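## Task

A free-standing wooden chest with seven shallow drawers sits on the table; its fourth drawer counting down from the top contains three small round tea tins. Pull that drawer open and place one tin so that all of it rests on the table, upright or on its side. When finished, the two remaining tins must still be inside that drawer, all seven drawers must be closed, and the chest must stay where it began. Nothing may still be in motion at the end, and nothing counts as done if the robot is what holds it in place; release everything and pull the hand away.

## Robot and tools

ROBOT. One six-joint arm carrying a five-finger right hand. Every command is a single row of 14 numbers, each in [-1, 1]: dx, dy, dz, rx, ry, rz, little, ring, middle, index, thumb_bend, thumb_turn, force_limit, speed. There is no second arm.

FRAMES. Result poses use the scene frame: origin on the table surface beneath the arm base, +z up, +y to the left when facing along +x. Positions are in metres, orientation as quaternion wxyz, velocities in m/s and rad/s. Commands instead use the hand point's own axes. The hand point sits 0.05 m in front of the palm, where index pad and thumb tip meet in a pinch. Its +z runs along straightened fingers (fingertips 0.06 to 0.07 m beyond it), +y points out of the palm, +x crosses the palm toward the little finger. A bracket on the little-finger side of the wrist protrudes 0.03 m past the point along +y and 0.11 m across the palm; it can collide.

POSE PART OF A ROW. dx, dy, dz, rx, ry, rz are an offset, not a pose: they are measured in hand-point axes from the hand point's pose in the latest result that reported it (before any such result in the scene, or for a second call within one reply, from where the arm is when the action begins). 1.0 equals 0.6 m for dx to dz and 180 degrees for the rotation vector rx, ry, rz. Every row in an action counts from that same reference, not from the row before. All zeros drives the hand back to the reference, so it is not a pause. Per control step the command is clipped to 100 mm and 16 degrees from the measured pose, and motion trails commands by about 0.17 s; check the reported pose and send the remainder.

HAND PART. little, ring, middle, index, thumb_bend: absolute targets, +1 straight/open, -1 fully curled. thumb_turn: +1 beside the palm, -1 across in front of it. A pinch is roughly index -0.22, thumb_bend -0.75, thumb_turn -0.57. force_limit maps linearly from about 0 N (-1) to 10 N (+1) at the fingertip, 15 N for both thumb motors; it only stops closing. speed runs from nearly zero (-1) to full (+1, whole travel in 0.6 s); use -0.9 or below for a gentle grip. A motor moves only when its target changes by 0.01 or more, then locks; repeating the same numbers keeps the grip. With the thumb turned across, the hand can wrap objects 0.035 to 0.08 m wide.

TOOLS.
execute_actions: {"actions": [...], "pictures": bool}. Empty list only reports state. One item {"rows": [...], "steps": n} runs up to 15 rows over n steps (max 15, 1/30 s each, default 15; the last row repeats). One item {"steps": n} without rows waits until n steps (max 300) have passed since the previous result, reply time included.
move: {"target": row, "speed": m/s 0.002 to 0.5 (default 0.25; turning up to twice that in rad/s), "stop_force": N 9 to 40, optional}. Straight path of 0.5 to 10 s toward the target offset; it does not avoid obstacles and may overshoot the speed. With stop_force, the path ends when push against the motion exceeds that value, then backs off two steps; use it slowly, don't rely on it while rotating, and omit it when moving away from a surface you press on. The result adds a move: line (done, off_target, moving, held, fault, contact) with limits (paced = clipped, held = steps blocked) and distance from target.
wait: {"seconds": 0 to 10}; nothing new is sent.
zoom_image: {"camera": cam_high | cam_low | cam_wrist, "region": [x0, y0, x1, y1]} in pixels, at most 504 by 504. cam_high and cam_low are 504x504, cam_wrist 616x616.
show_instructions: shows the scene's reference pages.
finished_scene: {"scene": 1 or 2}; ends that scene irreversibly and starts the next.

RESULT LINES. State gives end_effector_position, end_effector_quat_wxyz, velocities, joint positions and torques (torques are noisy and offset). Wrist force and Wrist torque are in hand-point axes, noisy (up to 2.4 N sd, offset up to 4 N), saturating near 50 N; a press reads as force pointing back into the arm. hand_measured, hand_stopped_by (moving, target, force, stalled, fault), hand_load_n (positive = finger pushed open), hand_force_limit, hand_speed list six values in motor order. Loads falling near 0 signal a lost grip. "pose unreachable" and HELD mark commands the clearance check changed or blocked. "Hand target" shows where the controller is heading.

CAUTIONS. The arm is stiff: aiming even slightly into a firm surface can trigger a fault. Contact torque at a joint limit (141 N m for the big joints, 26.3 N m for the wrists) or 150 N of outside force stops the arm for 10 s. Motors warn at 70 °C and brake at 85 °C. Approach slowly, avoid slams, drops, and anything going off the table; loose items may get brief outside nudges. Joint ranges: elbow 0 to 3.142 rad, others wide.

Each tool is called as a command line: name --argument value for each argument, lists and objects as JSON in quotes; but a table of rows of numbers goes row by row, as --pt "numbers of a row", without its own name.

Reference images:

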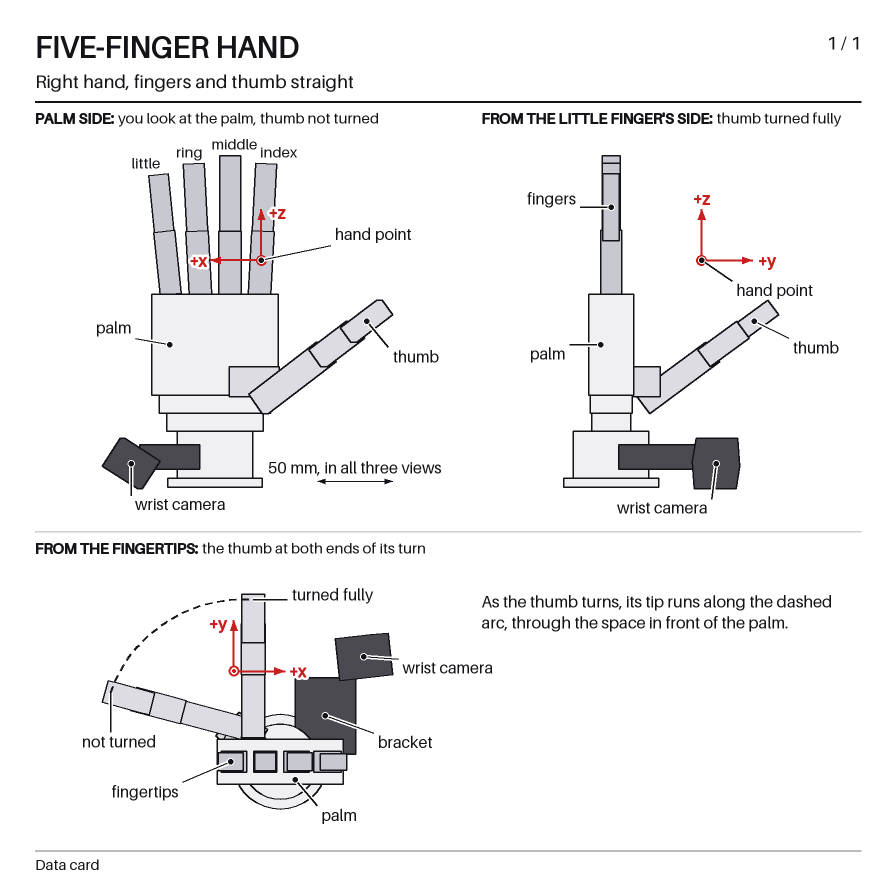

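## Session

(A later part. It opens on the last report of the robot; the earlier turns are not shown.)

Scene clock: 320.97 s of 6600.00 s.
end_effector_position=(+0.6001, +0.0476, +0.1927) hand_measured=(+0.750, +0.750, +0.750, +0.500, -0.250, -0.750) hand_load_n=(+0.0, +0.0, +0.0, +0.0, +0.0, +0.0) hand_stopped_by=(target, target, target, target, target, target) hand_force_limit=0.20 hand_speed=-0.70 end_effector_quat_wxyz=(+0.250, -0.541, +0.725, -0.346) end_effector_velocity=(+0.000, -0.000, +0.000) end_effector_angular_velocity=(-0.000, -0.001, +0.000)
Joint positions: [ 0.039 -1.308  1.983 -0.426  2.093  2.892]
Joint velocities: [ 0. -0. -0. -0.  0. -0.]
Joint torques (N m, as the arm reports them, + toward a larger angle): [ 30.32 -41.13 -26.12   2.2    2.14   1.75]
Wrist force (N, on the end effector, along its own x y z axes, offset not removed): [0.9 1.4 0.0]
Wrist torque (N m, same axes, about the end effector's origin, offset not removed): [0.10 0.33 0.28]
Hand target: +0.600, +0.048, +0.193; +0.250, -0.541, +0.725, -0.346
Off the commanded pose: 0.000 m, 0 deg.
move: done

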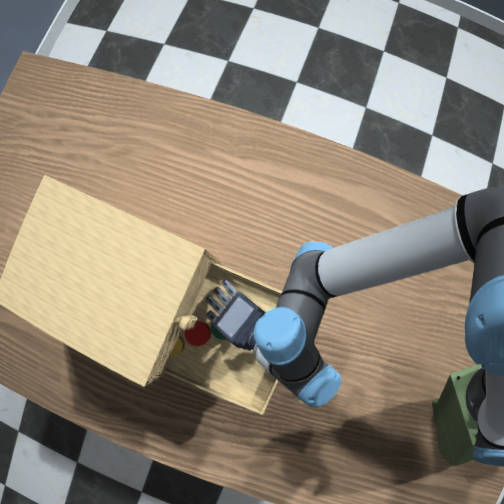

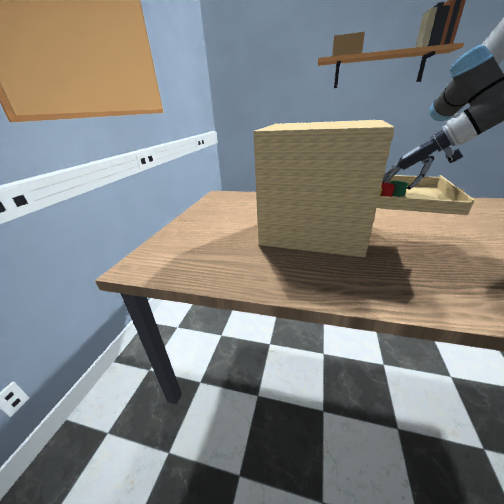

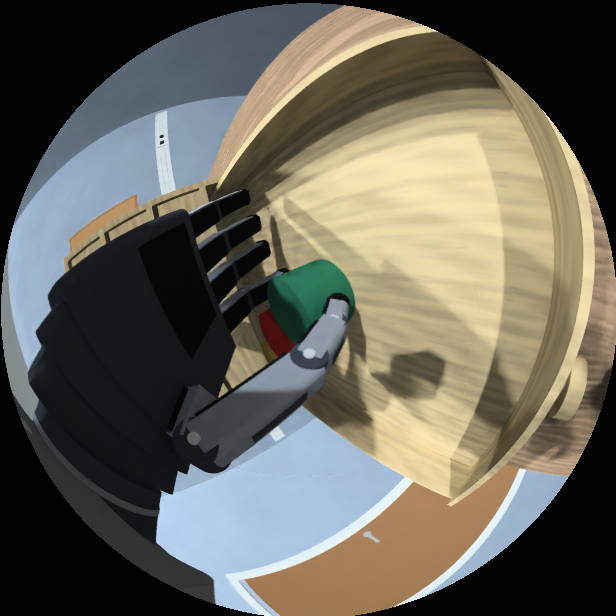

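Thumb is nearly touching the tin; now closing the index slowly.

move --target '[0,0,0,0,0,0,0.75,0.75,0.75,0.0,-0.25,-0.75,0.2,-0.85]'

zoom_image --camera "cam_wrist" --region '[220, 200, 420, 400]'

zoom_image --camera "cam_low" --region '[370, 110, 504, 230]'

Scene clock: 323.13 s of 6600.00 s.
end_effector_position=(+0.6001, +0.0476, +0.1928) hand_measured=(+0.750, +0.750, +0.750, +0.362, -0.246, -0.750) hand_load_n=(+0.0, +0.0, +0.0, +7.0, +6.0, -1.0) hand_stopped_by=(target, target, target, force, target, target) hand_force_limit=0.20 hand_speed=-0.85 end_effector_quat_wxyz=(+0.250, -0.541, +0.725, -0.346) end_effector_velocity=(+0.001, -0.000, +0.000) end_effector_angular_velocity=(-0.000, -0.001, -0.000)
Joint positions: [ 0.039 -1.308  1.983 -0.426  2.093  2.892]
Joint velocities: [-0.    -0.    -0.001  0.    -0.    -0.   ]
Joint torques (N m, as the arm reports them, + toward a larger angle): [ 29.13 -38.89 -22.89   2.2    2.17   1.48]
Wrist force (N, on the end effector, along its own x y z axes, offset not removed): [0.5 -3.0 -0.7]
Wrist torque (N m, same axes, about the end effector's origin, offset not removed): [-0.10 0.18 0.28]
Hand target: +0.600, +0.048, +0.193; +0.250, -0.541, +0.725, -0.346
Off the commanded pose: 0.000 m, 0 deg.
move: done

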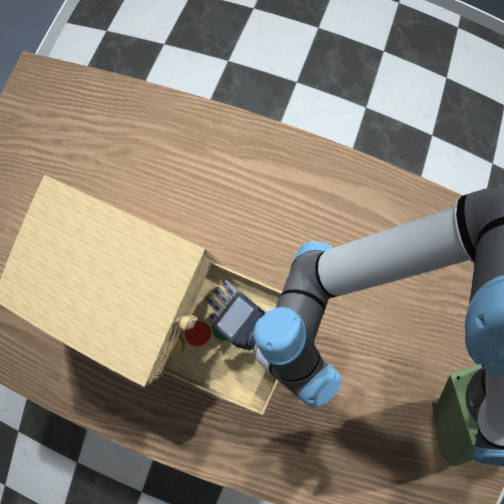

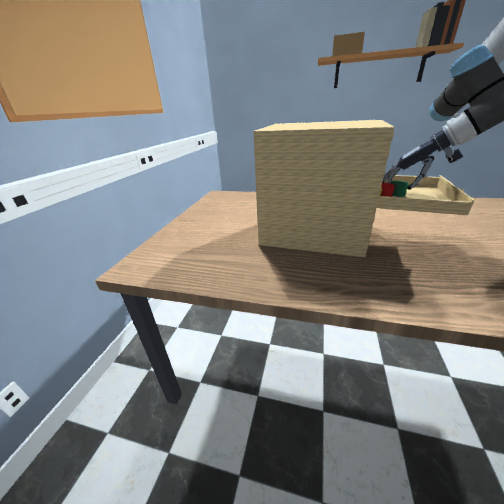

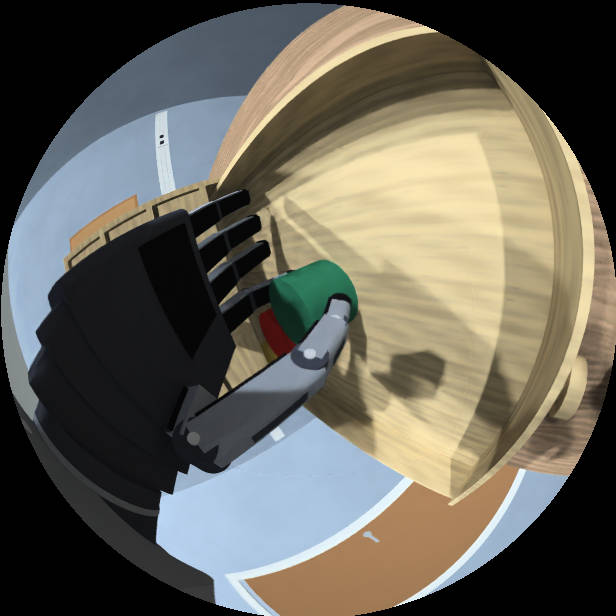

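Region (220, 200, 420, 400) of cam_wrist's 616x616 image, scaled by 2.520, with more detail than that image has.

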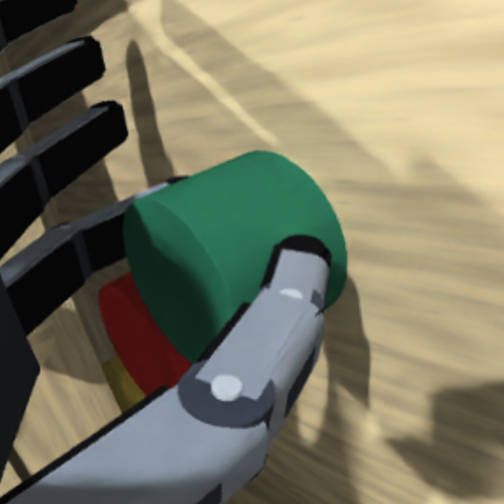

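Region (370, 110, 504, 230) of cam_low's 504x504 image, scaled by 3.761, with more detail than that image has; it fills the top 451 rows of this view, and the rest is white.

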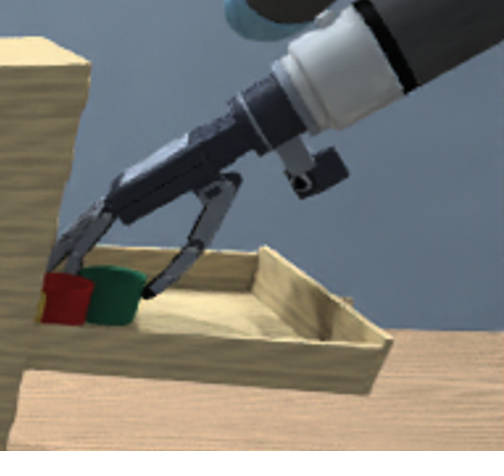

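move --target '[0,-0.0193,-0.0159,0,0,0,0.75,0.75,0.75,0.0,-0.25,-0.75,0.2,-0.85]' --speed 0.015

zoom_image --camera "cam_low" --region '[370, 110, 504, 230]'

Scene clock: 325.20 s of 6600.00 s.
end_effector_position=(+0.6002, +0.0478, +0.2075) hand_measured=(+0.750, +0.750, +0.750, +0.362, -0.246, -0.750) hand_load_n=(+0.0, +0.0, +0.0, +6.5, +6.5, -1.0) hand_stopped_by=(target, target, target, force, target, target) hand_force_limit=0.20 hand_speed=-0.85 end_effector_quat_wxyz=(+0.250, -0.541, +0.725, -0.346) end_effector_velocity=(-0.001, +0.000, +0.002) end_effector_angular_velocity=(-0.000, +0.002, +0.001)
Joint positions: [ 0.057 -1.329  1.972 -0.391  2.111  2.898]
Joint velocities: [ 0.003 -0.003 -0.001  0.006  0.003  0.001]
Joint torques (N m, as the arm reports them, + toward a larger angle): [ 30.03 -41.11 -26.24   2.14   2.02   1.8 ]
Wrist force (N, on the end effector, along its own x y z axes, offset not removed): [1.5 1.9 1.1]
Wrist torque (N m, same axes, about the end effector's origin, offset not removed): [0.11 0.06 0.38]
Hand target: +0.600, +0.048, +0.208; +0.250, -0.541, +0.725, -0.346
Off the commanded pose: 0.000 m, 0 deg.
move: done

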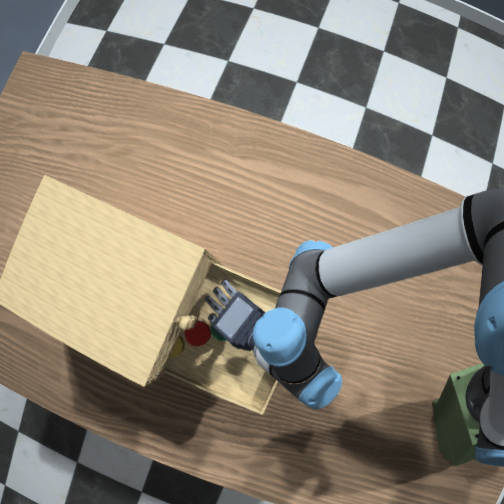

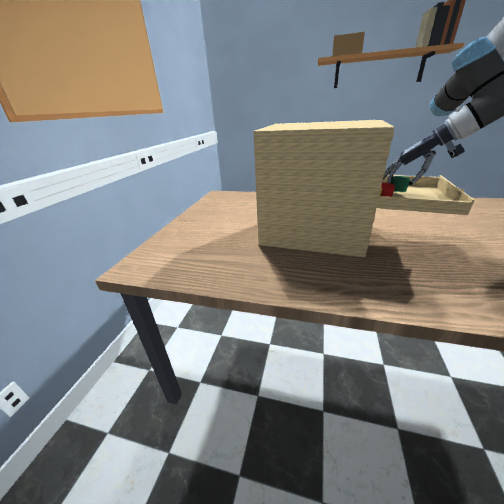

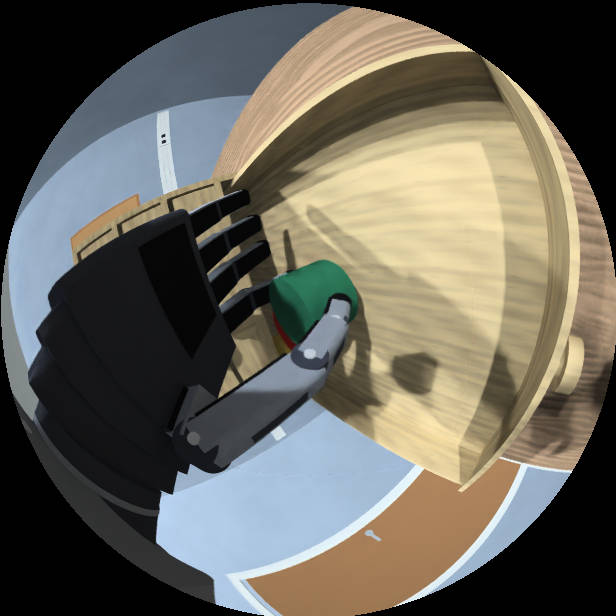

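Region (370, 110, 504, 230) of cam_low's 504x504 image, scaled by 3.761, with more detail than that image has; it fills the top 451 rows of this view, and the rest is white.

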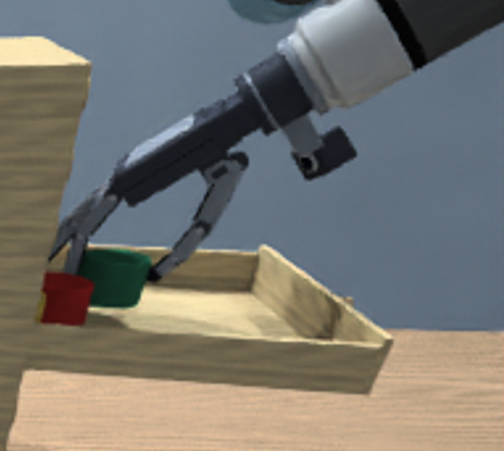

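move --target '[0.016,-0.053,-0.106,0,0,0,0.75,0.75,0.75,0.0,-0.25,-0.75,0.2,-0.85]' --speed 0.08

move --target '[0.372,-0.013,0.0225,0,0,0,0.75,0.75,0.75,0.0,-0.25,-0.75,0.2,-0.85]' --speed 0.15

Scene clock: 329.13 s of 6600.00 s.
end_effector_position=(+0.5700, +0.0477, +0.2723) hand_measured=(+0.750, +0.750, +0.750, +0.362, -0.246, -0.750) hand_load_n=(+0.0, +0.0, +0.0, +6.5, +6.5, -1.0) hand_stopped_by=(target, target, target, force, target, target) hand_force_limit=0.20 hand_speed=-0.85 end_effector_quat_wxyz=(+0.250, -0.541, +0.725, -0.346) end_effector_velocity=(+0.000, -0.001, +0.002) end_effector_angular_velocity=(-0.000, -0.001, -0.002)
Joint positions: [ 0.145 -1.46   1.993 -0.267  2.196  2.925]
Joint velocities: [ 0.002 -0.004 -0.002  0.004  0.003  0.001]
Joint torques (N m, as the arm reports them, + toward a larger angle): [ 27.54 -38.11  -0.4    2.02   2.13   1.99]
Wrist force (N, on the end effector, along its own x y z axes, offset not removed): [0.5 2.5 -1.5]
Wrist torque (N m, same axes, about the end effector's origin, offset not removed): [0.43 0.36 0.31]
Hand target: +0.570, +0.048, +0.273; +0.250, -0.541, +0.725, -0.346
Off the commanded pose: 0.000 m, 0 deg.
move: done

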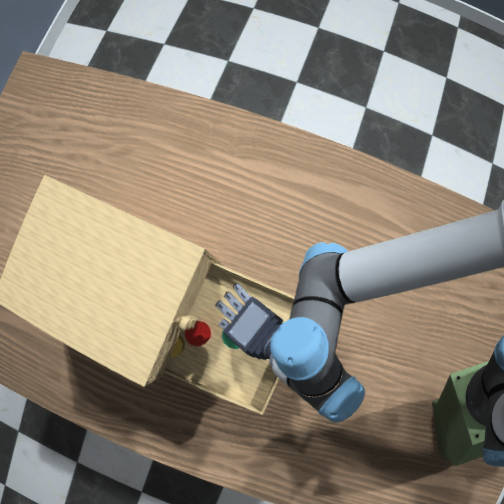

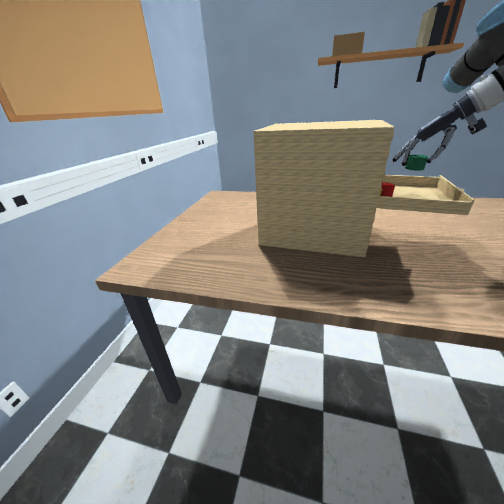

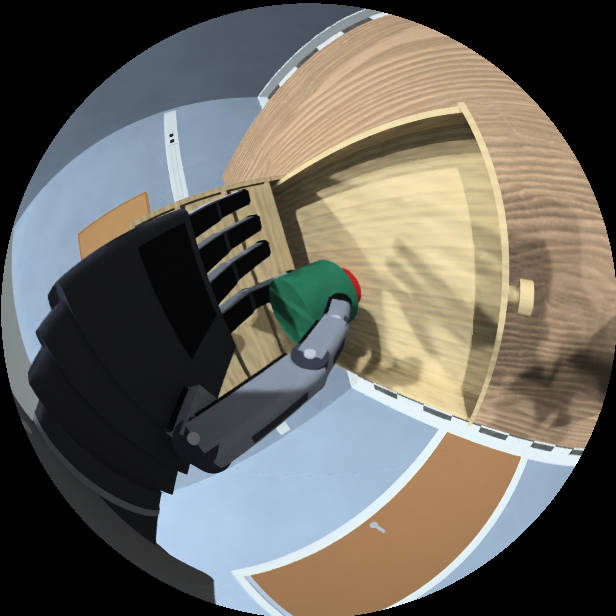

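Scene clock: 331.20 s of 6600.00 s.
end_effector_position=(+0.5200, -0.1699, +0.2723) hand_measured=(+0.750, +0.750, +0.750, +0.362, -0.246, -0.750) hand_load_n=(+0.0, +0.0, +0.0, +6.5, +6.5, -1.5) hand_stopped_by=(target, target, target, force, target, target) hand_force_limit=0.20 hand_speed=-0.85 end_effector_quat_wxyz=(+0.250, -0.541, +0.725, -0.346) end_effector_velocity=(-0.001, -0.002, -0.001) end_effector_angular_velocity=(+0.003, -0.000, +0.001)
Joint positions: [-0.566 -1.876  2.127 -0.035  1.504  2.752]
Joint velocities: [-0.014 -0.003  0.     0.004 -0.016 -0.002]
Joint torques (N m, as the arm reports them, + toward a larger angle): [ -3.39 -35.28 -30.26   2.61  -3.    -1.87]
Wrist force (N, on the end effector, along its own x y z axes, offset not removed): [0.4 1.7 -0.7]
Wrist torque (N m, same axes, about the end effector's origin, offset not removed): [0.22 0.20 0.36]
Hand target: +0.520, -0.170, +0.272; +0.250, -0.541, +0.725, -0.346
Off the commanded pose: 0.001 m, 0 deg.
move: done

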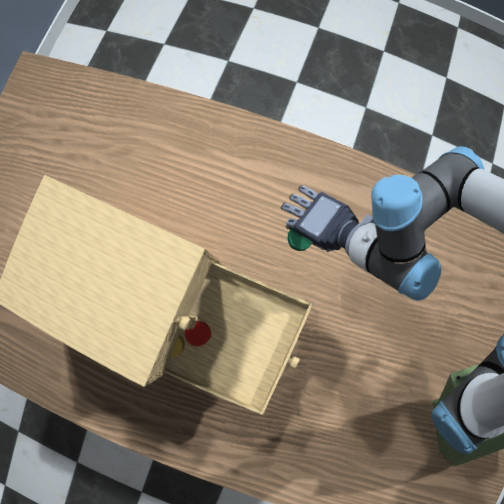

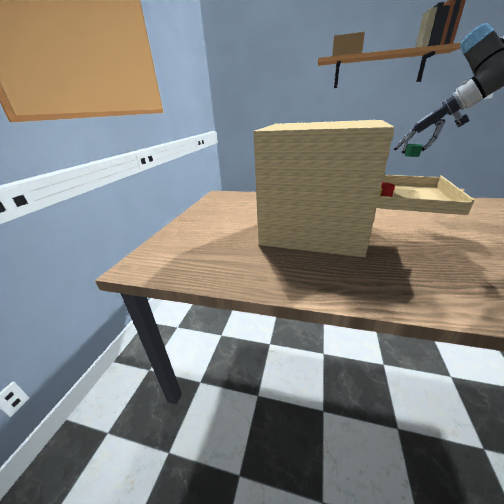

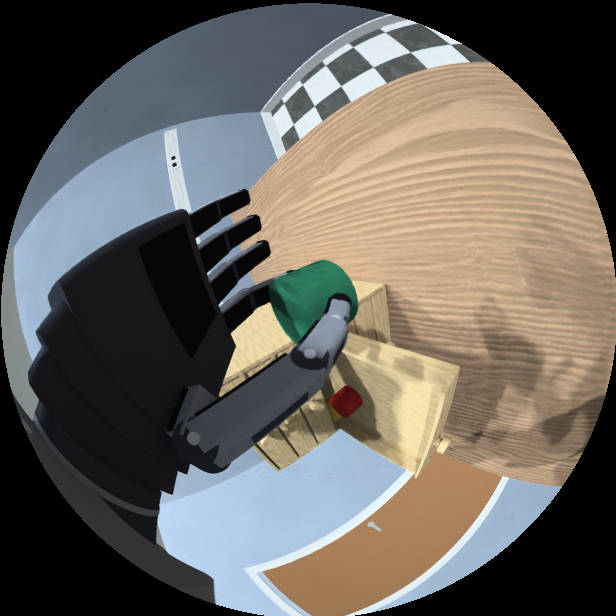

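move --target '[-0.004,0.286,0.236,0,0,0,0.75,0.75,0.75,0.0,-0.25,-0.75,0.2,-0.85]' --speed 0.15

zoom_image --camera "cam_low" --region '[350, 170, 504, 300]'

Scene clock: 334.93 s of 6600.00 s.
end_effector_position=(+0.5203, -0.1703, +0.0501) hand_measured=(+0.750, +0.750, +0.750, +0.362, -0.246, -0.750) hand_load_n=(+0.0, +0.0, +0.0, +6.5, +6.5, -1.5) hand_stopped_by=(target, target, target, force, target, target) hand_force_limit=0.20 hand_speed=-0.85 end_effector_quat_wxyz=(+0.250, -0.541, +0.725, -0.346) end_effector_velocity=(+0.000, +0.000, -0.003) end_effector_angular_velocity=(+0.000, +0.000, +0.000)
Joint positions: [-0.727 -1.369  2.221 -0.632  1.347  2.717]
Joint velocities: [-0.     0.007 -0.001 -0.006 -0.001 -0.   ]
Joint torques (N m, as the arm reports them, + toward a larger angle): [ -0.48 -19.75 -18.92  -1.79  -3.16  -1.38]
Wrist force (N, on the end effector, along its own x y z axes, offset not removed): [-1.9 1.3 0.4]
Wrist torque (N m, same axes, about the end effector's origin, offset not removed): [0.28 0.62 0.08]
Hand target: +0.520, -0.170, +0.050; +0.250, -0.541, +0.725, -0.346
Off the commanded pose: 0.000 m, 0 deg.
move: done

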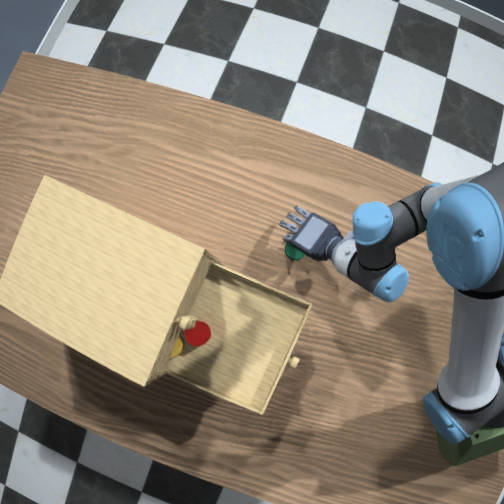

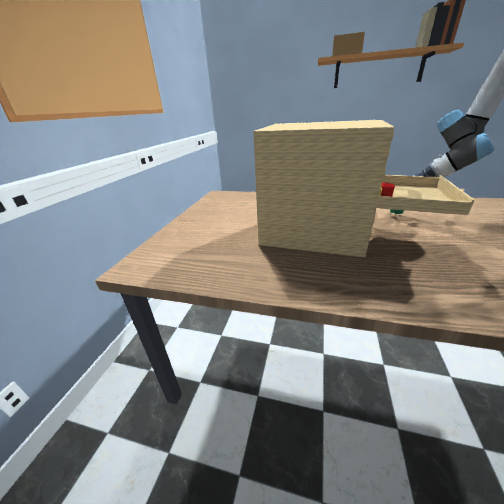

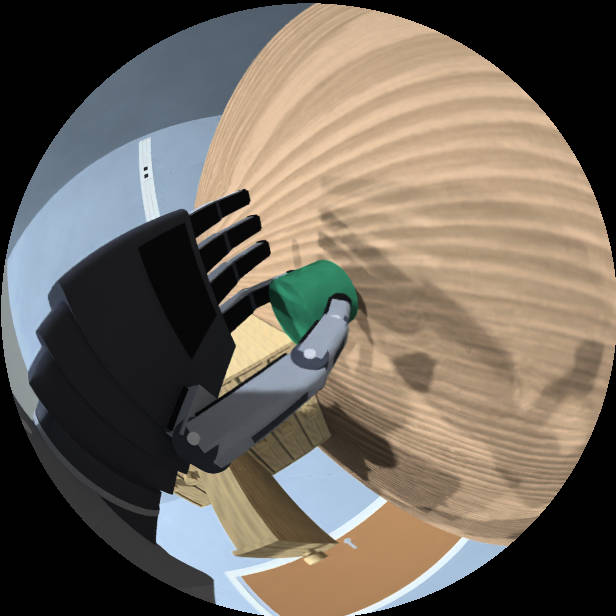

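Region (350, 170, 504, 300) of cam_low's 504x504 image, scaled by 3.273, with more detail than that image has; it fills the top 425 rows of this view, and the rest is white.

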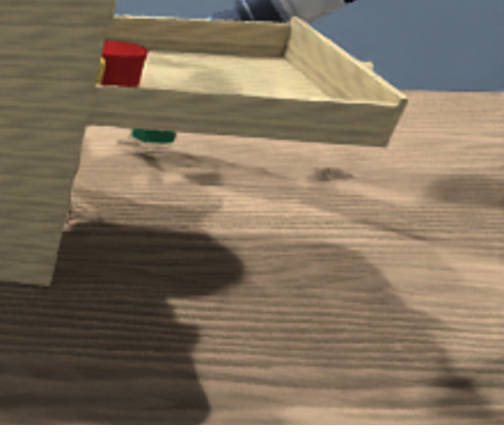

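move --target '[0,0.032,0.0265,0,0,0,0.75,0.75,0.75,0.0,-0.25,-0.75,0.2,-0.85]' --speed 0.006 --stop_force 9

Scene clock: 340.53 s of 6600.00 s.
end_effector_position=(+0.5204, -0.1706, +0.0253) hand_measured=(+0.750, +0.750, +0.750, +0.362, -0.246, -0.750) hand_load_n=(+0.0, +0.0, +0.0, +6.0, +6.5, -1.5) hand_stopped_by=(target, target, target, force, target, target) hand_force_limit=0.20 hand_speed=-0.85 end_effector_quat_wxyz=(+0.250, -0.541, +0.725, -0.346) end_effector_velocity=(-0.000, -0.000, -0.001) end_effector_angular_velocity=(-0.000, +0.000, -0.000)
Joint positions: [-0.739 -1.301  2.209 -0.687  1.335  2.714]
Joint velocities: [-0.001  0.003 -0.    -0.003 -0.001 -0.   ]
Joint torques (N m, as the arm reports them, + toward a larger angle): [ -2.42 -17.3  -14.81  -1.19  -2.53  -2.03]
Wrist force (N, on the end effector, along its own x y z axes, offset not removed): [0.7 -4.5 -2.8]
Wrist torque (N m, same axes, about the end effector's origin, offset not removed): [0.30 0.16 0.34]
Hand target: +0.520, -0.171, +0.025; +0.250, -0.541, +0.725, -0.346
Off the commanded pose: 0.000 m, 0 deg.
move: done

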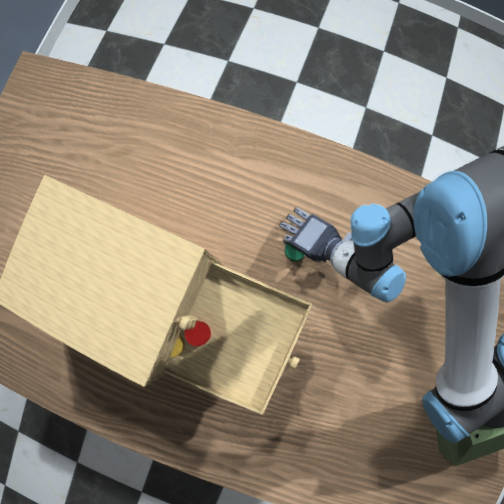

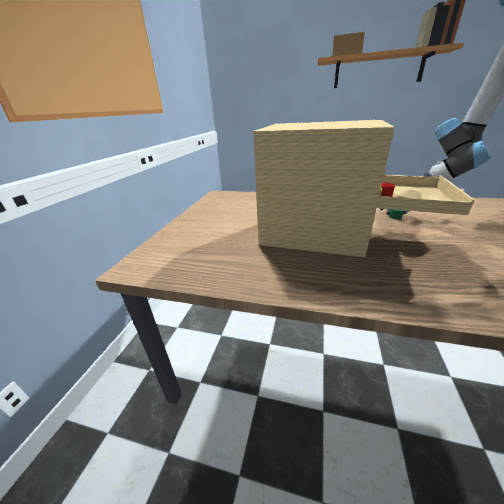

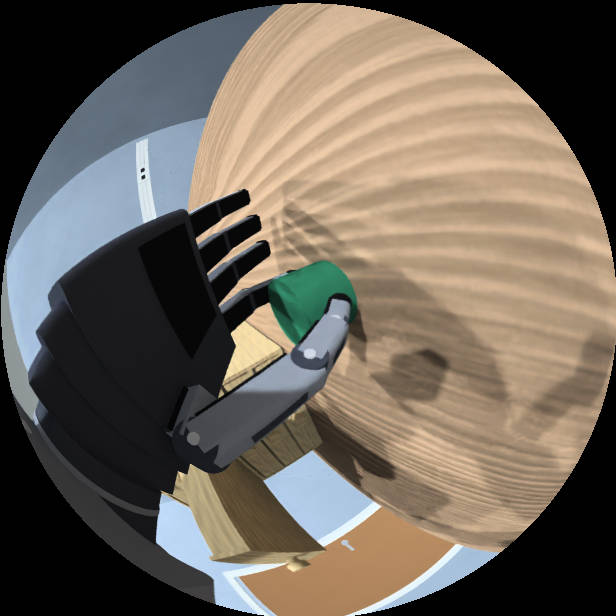

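move --target '[0,0,0,0,0,0,0.75,0.75,0.75,0.55,0.15,-0.75,0.2,-0.5]'

move --target '[0,-0.077,-0.064,0,0,0,0.75,0.75,0.75,0.55,0.15,-0.75,0.2,-0.5]' --speed 0.08

Scene clock: 349.00 s of 6600.00 s.
end_effector_position=(+0.5204, -0.1707, +0.0253) hand_measured=(+0.750, +0.750, +0.750, +0.550, +0.150, -0.750) hand_load_n=(+0.0, +0.0, +0.0, +0.0, +0.0, +0.0) hand_stopped_by=(target, target, target, target, target, target) hand_force_limit=0.20 hand_speed=-0.50 end_effector_quat_wxyz=(+0.250, -0.541, +0.725, -0.346) end_effector_velocity=(+0.001, -0.001, +0.000) end_effector_angular_velocity=(-0.001, -0.001, -0.000)
Joint positions: [-0.739 -1.301  2.209 -0.687  1.335  2.714]
Joint velocities: [ 0.    -0.    -0.001  0.     0.    -0.   ]
Joint torques (N m, as the arm reports them, + toward a larger angle): [ 16.66 -43.28  12.97   2.67   1.94  -0.1 ]
Wrist force (N, on the end effector, along its own x y z axes, offset not removed): [1.0 1.2 0.2]
Wrist torque (N m, same axes, about the end effector's origin, offset not removed): [0.09 0.16 0.34]
Hand target: +0.520, -0.171, +0.025; +0.250, -0.541, +0.725, -0.346
Off the commanded pose: 0.000 m, 0 deg.
After step 90, 4.43 s passed at rest.
move: done

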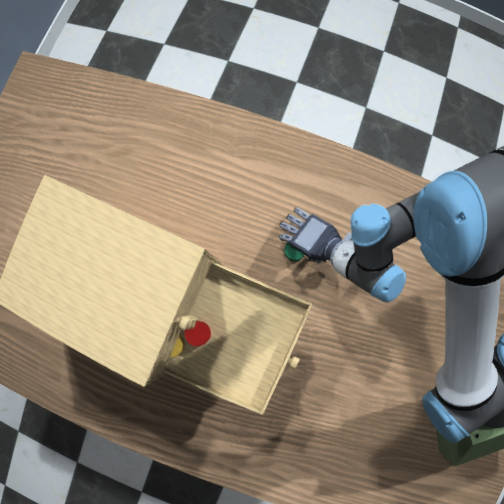

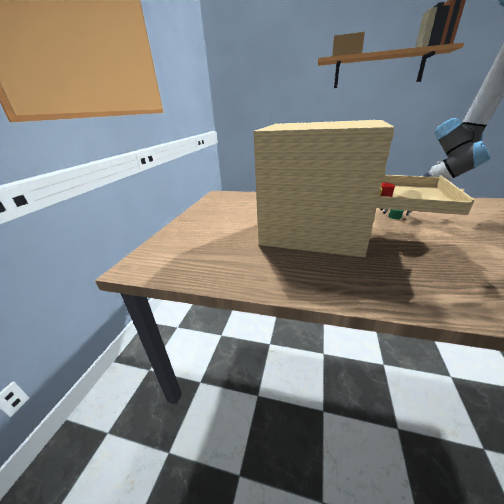

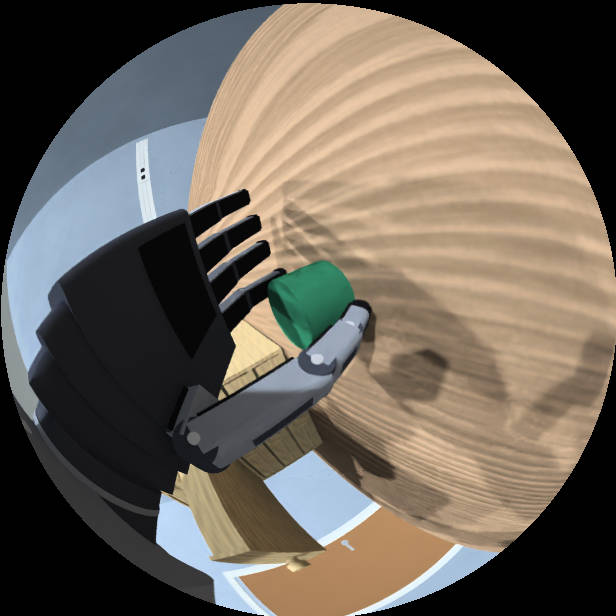

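Scene clock: 350.23 s of 6600.00 s.
end_effector_position=(+0.5203, -0.1699, +0.0851) hand_measured=(+0.750, +0.750, +0.750, +0.550, +0.150, -0.750) hand_load_n=(+0.0, +0.0, +0.0, +0.0, +0.0, +0.0) hand_stopped_by=(target, target, target, target, target, target) hand_force_limit=0.20 hand_speed=-0.50 end_effector_quat_wxyz=(+0.250, -0.541, +0.725, -0.346) end_effector_velocity=(-0.000, -0.000, +0.002) end_effector_angular_velocity=(-0.000, +0.001, +0.000)
Joint positions: [-0.708 -1.464  2.232 -0.547  1.366  2.721]
Joint velocities: [ 0.001 -0.006  0.     0.007  0.001 -0.   ]
Joint torques (N m, as the arm reports them, + toward a larger angle): [ 22.65 -41.12   9.74   2.34   1.83   1.82]
Wrist force (N, on the end effector, along its own x y z axes, offset not removed): [1.7 0.0 1.4]
Wrist torque (N m, same axes, about the end effector's origin, offset not removed): [-0.04 0.03 0.32]
Hand target: +0.520, -0.170, +0.085; +0.250, -0.541, +0.725, -0.346
Off the commanded pose: 0.000 m, 0 deg.
move: done

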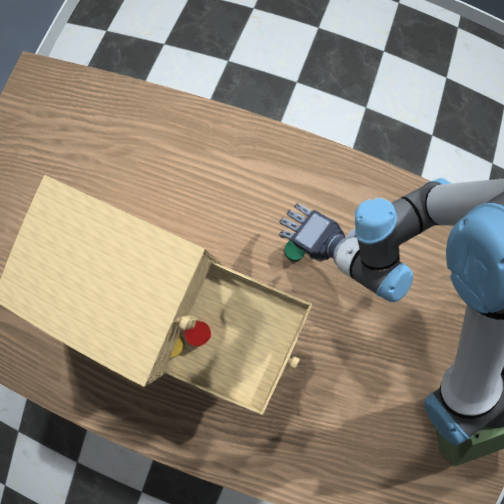

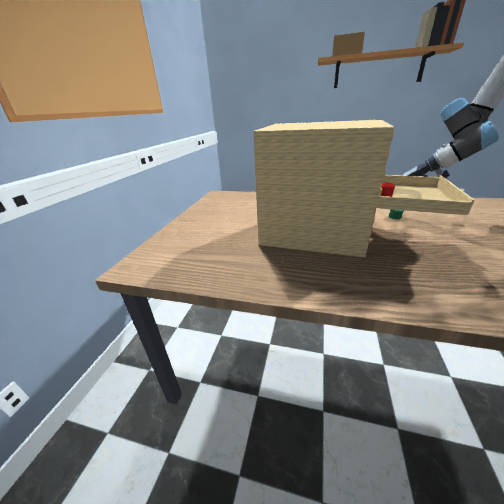

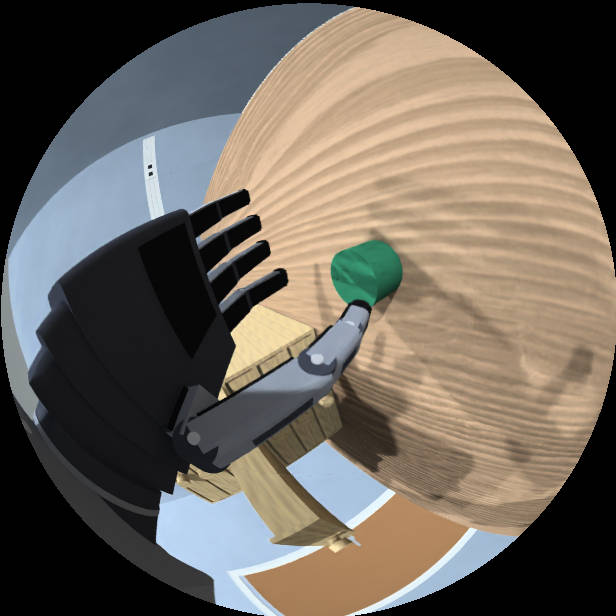

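execute_actions --actions '[]'

Scene clock: 356.53 s of 6600.00 s.
end_effector_position=(+0.5203, -0.1699, +0.0854) hand_measured=(+0.750, +0.750, +0.750, +0.550, +0.150, -0.750) hand_load_n=(+0.0, +0.0, +0.0, +0.0, +0.0, +0.0) hand_stopped_by=(target, target, target, target, target, target) hand_force_limit=0.20 hand_speed=-0.50 end_effector_quat_wxyz=(+0.250, -0.541, +0.725, -0.346) end_effector_velocity=(+0.000, +0.000, +0.000) end_effector_angular_velocity=(+0.000, -0.001, +0.000)
Joint positions: [-0.708 -1.465  2.232 -0.547  1.366  2.721]
Joint velocities: [ 0.001 -0.    -0.     0.    -0.     0.   ]
Joint torques (N m, as the arm reports them, + toward a larger angle): [ 23.91 -40.68  10.01   2.64   2.02   1.79]
Wrist force (N, on the end effector, along its own x y z axes, offset not removed): [0.2 2.2 0.2]
Wrist torque (N m, same axes, about the end effector's origin, offset not removed): [0.28 0.27 0.32]
Hand target: +0.520, -0.170, +0.085; +0.250, -0.541, +0.725, -0.346
Off the commanded pose: 0.000 m, 0 deg.
Steps of this call (steps 1 to 90: nothing new was sent; then 3.30 s passed at rest). Readings (end_effector_position | what the end effector reports):
1: (+0.5203, -0.1699, +0.0852) | hand_measured=(+0.750, +0.750, +0.750, +0.550, +0.150, -0.750) hand_load_n=(+0.0, +0.0, +0.0, +0.0, +0.0, +0.0) hand_stopped_by=(target, target, target, target, target, target) hand_force_limit=0.20 hand_speed=-0.50
2: (+0.5203, -0.1699, +0.0852) | hand_measured=(+0.750, +0.750, +0.750, +0.550, +0.150, -0.750) hand_load_n=(+0.0, +0.0, +0.0, +0.0, +0.0, +0.0) hand_stopped_by=(target, target, target, target, target, target) hand_force_limit=0.20 hand_speed=-0.50
4: (+0.5203, -0.1699, +0.0853) | hand_measured=(+0.750, +0.750, +0.750, +0.550, +0.150, -0.750) hand_load_n=(+0.0, +0.0, +0.0, +0.0, +0.0, +0.0) hand_stopped_by=(target, target, target, target, target, target) hand_force_limit=0.20 hand_speed=-0.50
8: (+0.5203, -0.1699, +0.0854) | hand_measured=(+0.750, +0.750, +0.750, +0.550, +0.150, -0.750) hand_load_n=(+0.0, +0.0, +0.0, +0.0, +0.0, +0.0) hand_stopped_by=(target, target, target, target, target, target) hand_force_limit=0.20 hand_speed=-0.50
90: the state above

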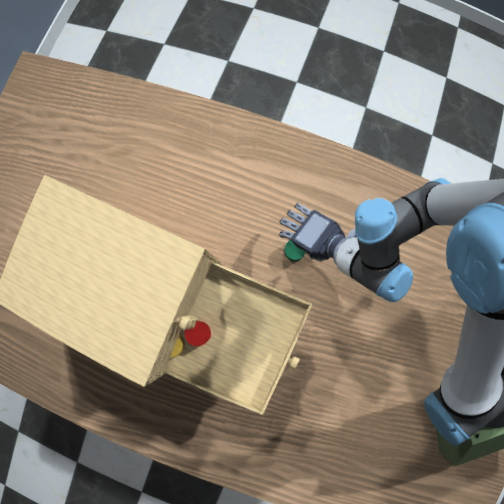

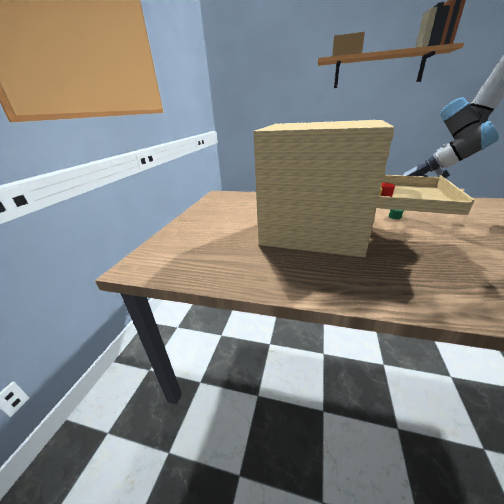

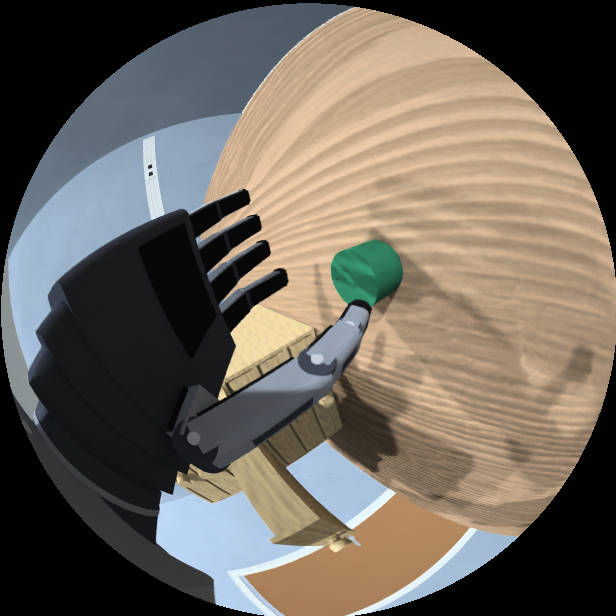

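move --target '[0.02,-0.1,-0.12,0,0,0,0.75,0.75,0.75,0.6,0.15,-0.75,0.2,0.5]' --speed 0.2

move --target '[0.06,-0.1,-0.15,0,0,-0.58,0.75,0.75,0.75,0.6,-0.75,-0.57,0.2,0.5]' --speed 0.4

Scene clock: 364.87 s of 6600.00 s.
end_effector_position=(+0.5003, -0.1751, +0.1773) hand_measured=(+0.750, +0.750, +0.750, +0.600, +0.150, -0.750) hand_load_n=(+0.0, +0.0, +0.0, +0.0, +0.0, +0.0) hand_stopped_by=(target, target, target, target, target, target) hand_force_limit=0.20 hand_speed=0.50 end_effector_quat_wxyz=(+0.250, -0.541, +0.725, -0.346) end_effector_velocity=(-0.000, -0.001, +0.003) end_effector_angular_velocity=(-0.001, -0.001, +0.001)
Joint positions: [-0.713 -1.742  2.261 -0.298  1.361  2.72 ]
Joint velocities: [-0.001 -0.008 -0.001  0.008 -0.002 -0.001]
Joint torques (N m, as the arm reports them, + toward a larger angle): [ -3.41 -36.22 -23.69   2.7   -3.05  -1.81]
Wrist force (N, on the end effector, along its own x y z axes, offset not removed): [0.1 -0.2 0.0]
Wrist torque (N m, same axes, about the end effector's origin, offset not removed): [-0.13 0.21 0.12]
Hand target: +0.500, -0.175, +0.178; +0.250, -0.541, +0.725, -0.346
Off the commanded pose: 0.000 m, 0 deg.
After step 90, 4.23 s passed at rest.
move: done

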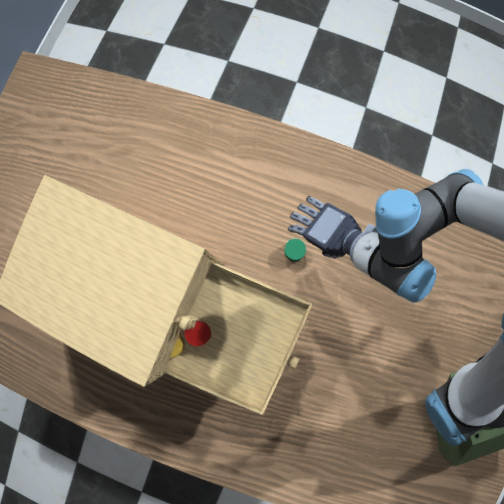

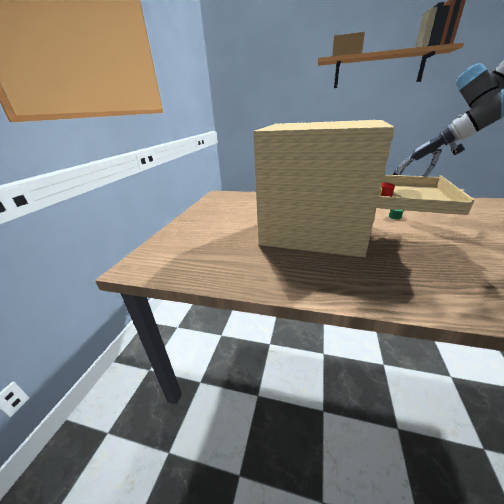

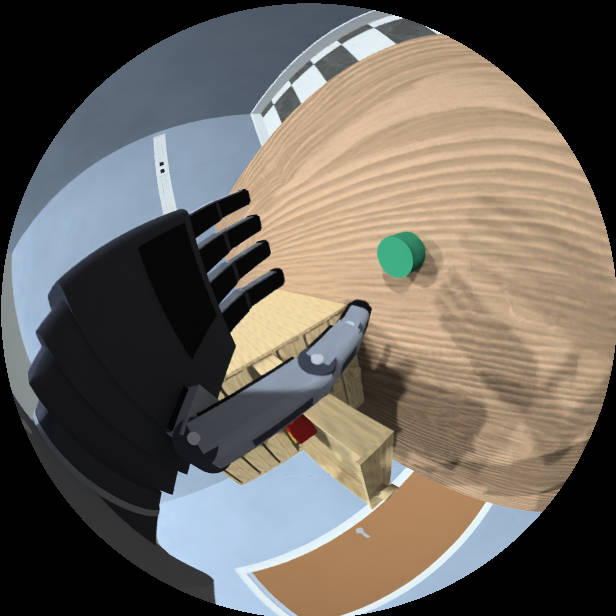

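Scene clock: 367.77 s of 6600.00 s.
end_effector_position=(+0.4603, -0.1993, +0.2812) hand_measured=(+0.750, +0.750, +0.750, +0.600, -0.750, -0.570) hand_load_n=(+0.0, +0.0, +0.0, +0.0, +0.0, +0.0) hand_stopped_by=(target, target, target, target, target, target) hand_force_limit=0.20 hand_speed=0.50 end_effector_quat_wxyz=(+0.120, +0.904, -0.017, +0.410) end_effector_velocity=(-0.001, -0.000, +0.001) end_effector_angular_velocity=(-0.010, +0.003, +0.011)
Joint positions: [-0.463 -1.936  2.361 -0.209  1.605  0.953]
Joint velocities: [-0.005 -0.005  0.004  0.002 -0.007 -0.016]
Joint torques (N m, as the arm reports them, + toward a larger angle): [ -4.02 -28.63   2.79   2.33  -3.35  -1.66]
Wrist force (N, on the end effector, along its own x y z axes, offset not removed): [1.8 2.1 2.2]
Wrist torque (N m, same axes, about the end effector's origin, offset not removed): [0.17 0.02 0.35]
Hand target: +0.460, -0.199, +0.281; +0.120, +0.904, -0.017, +0.409
Off the commanded pose: 0.000 m, 0 deg.
move: done

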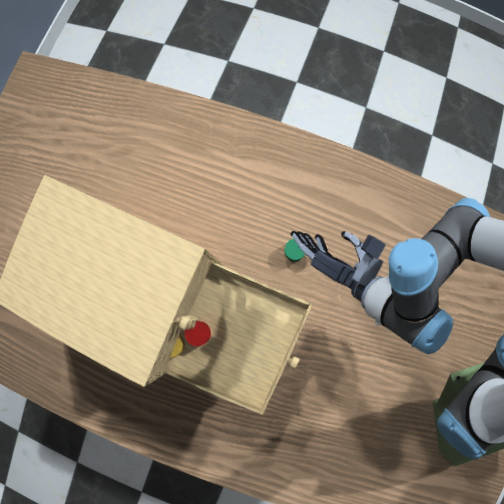

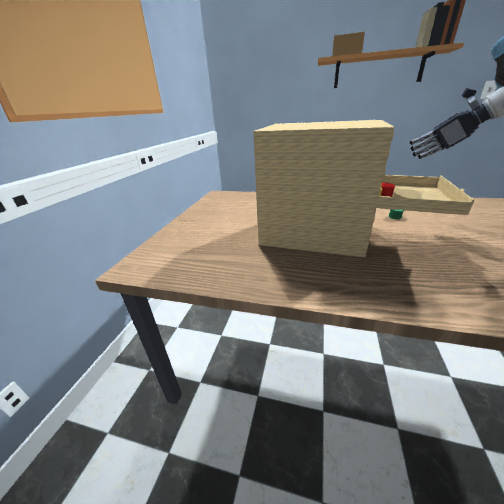

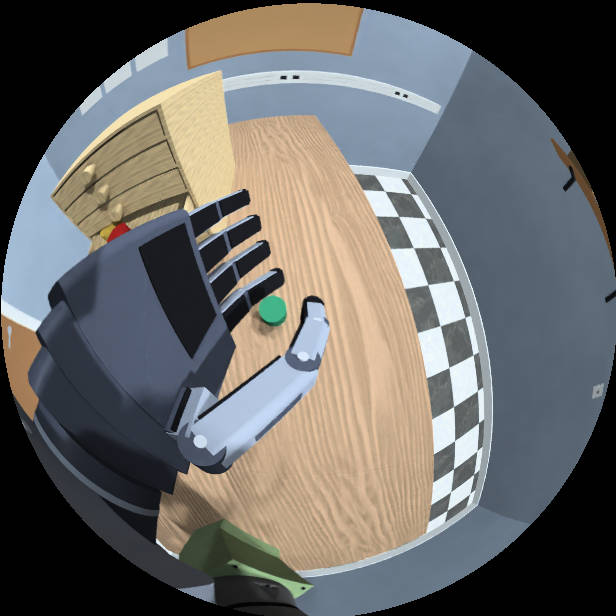

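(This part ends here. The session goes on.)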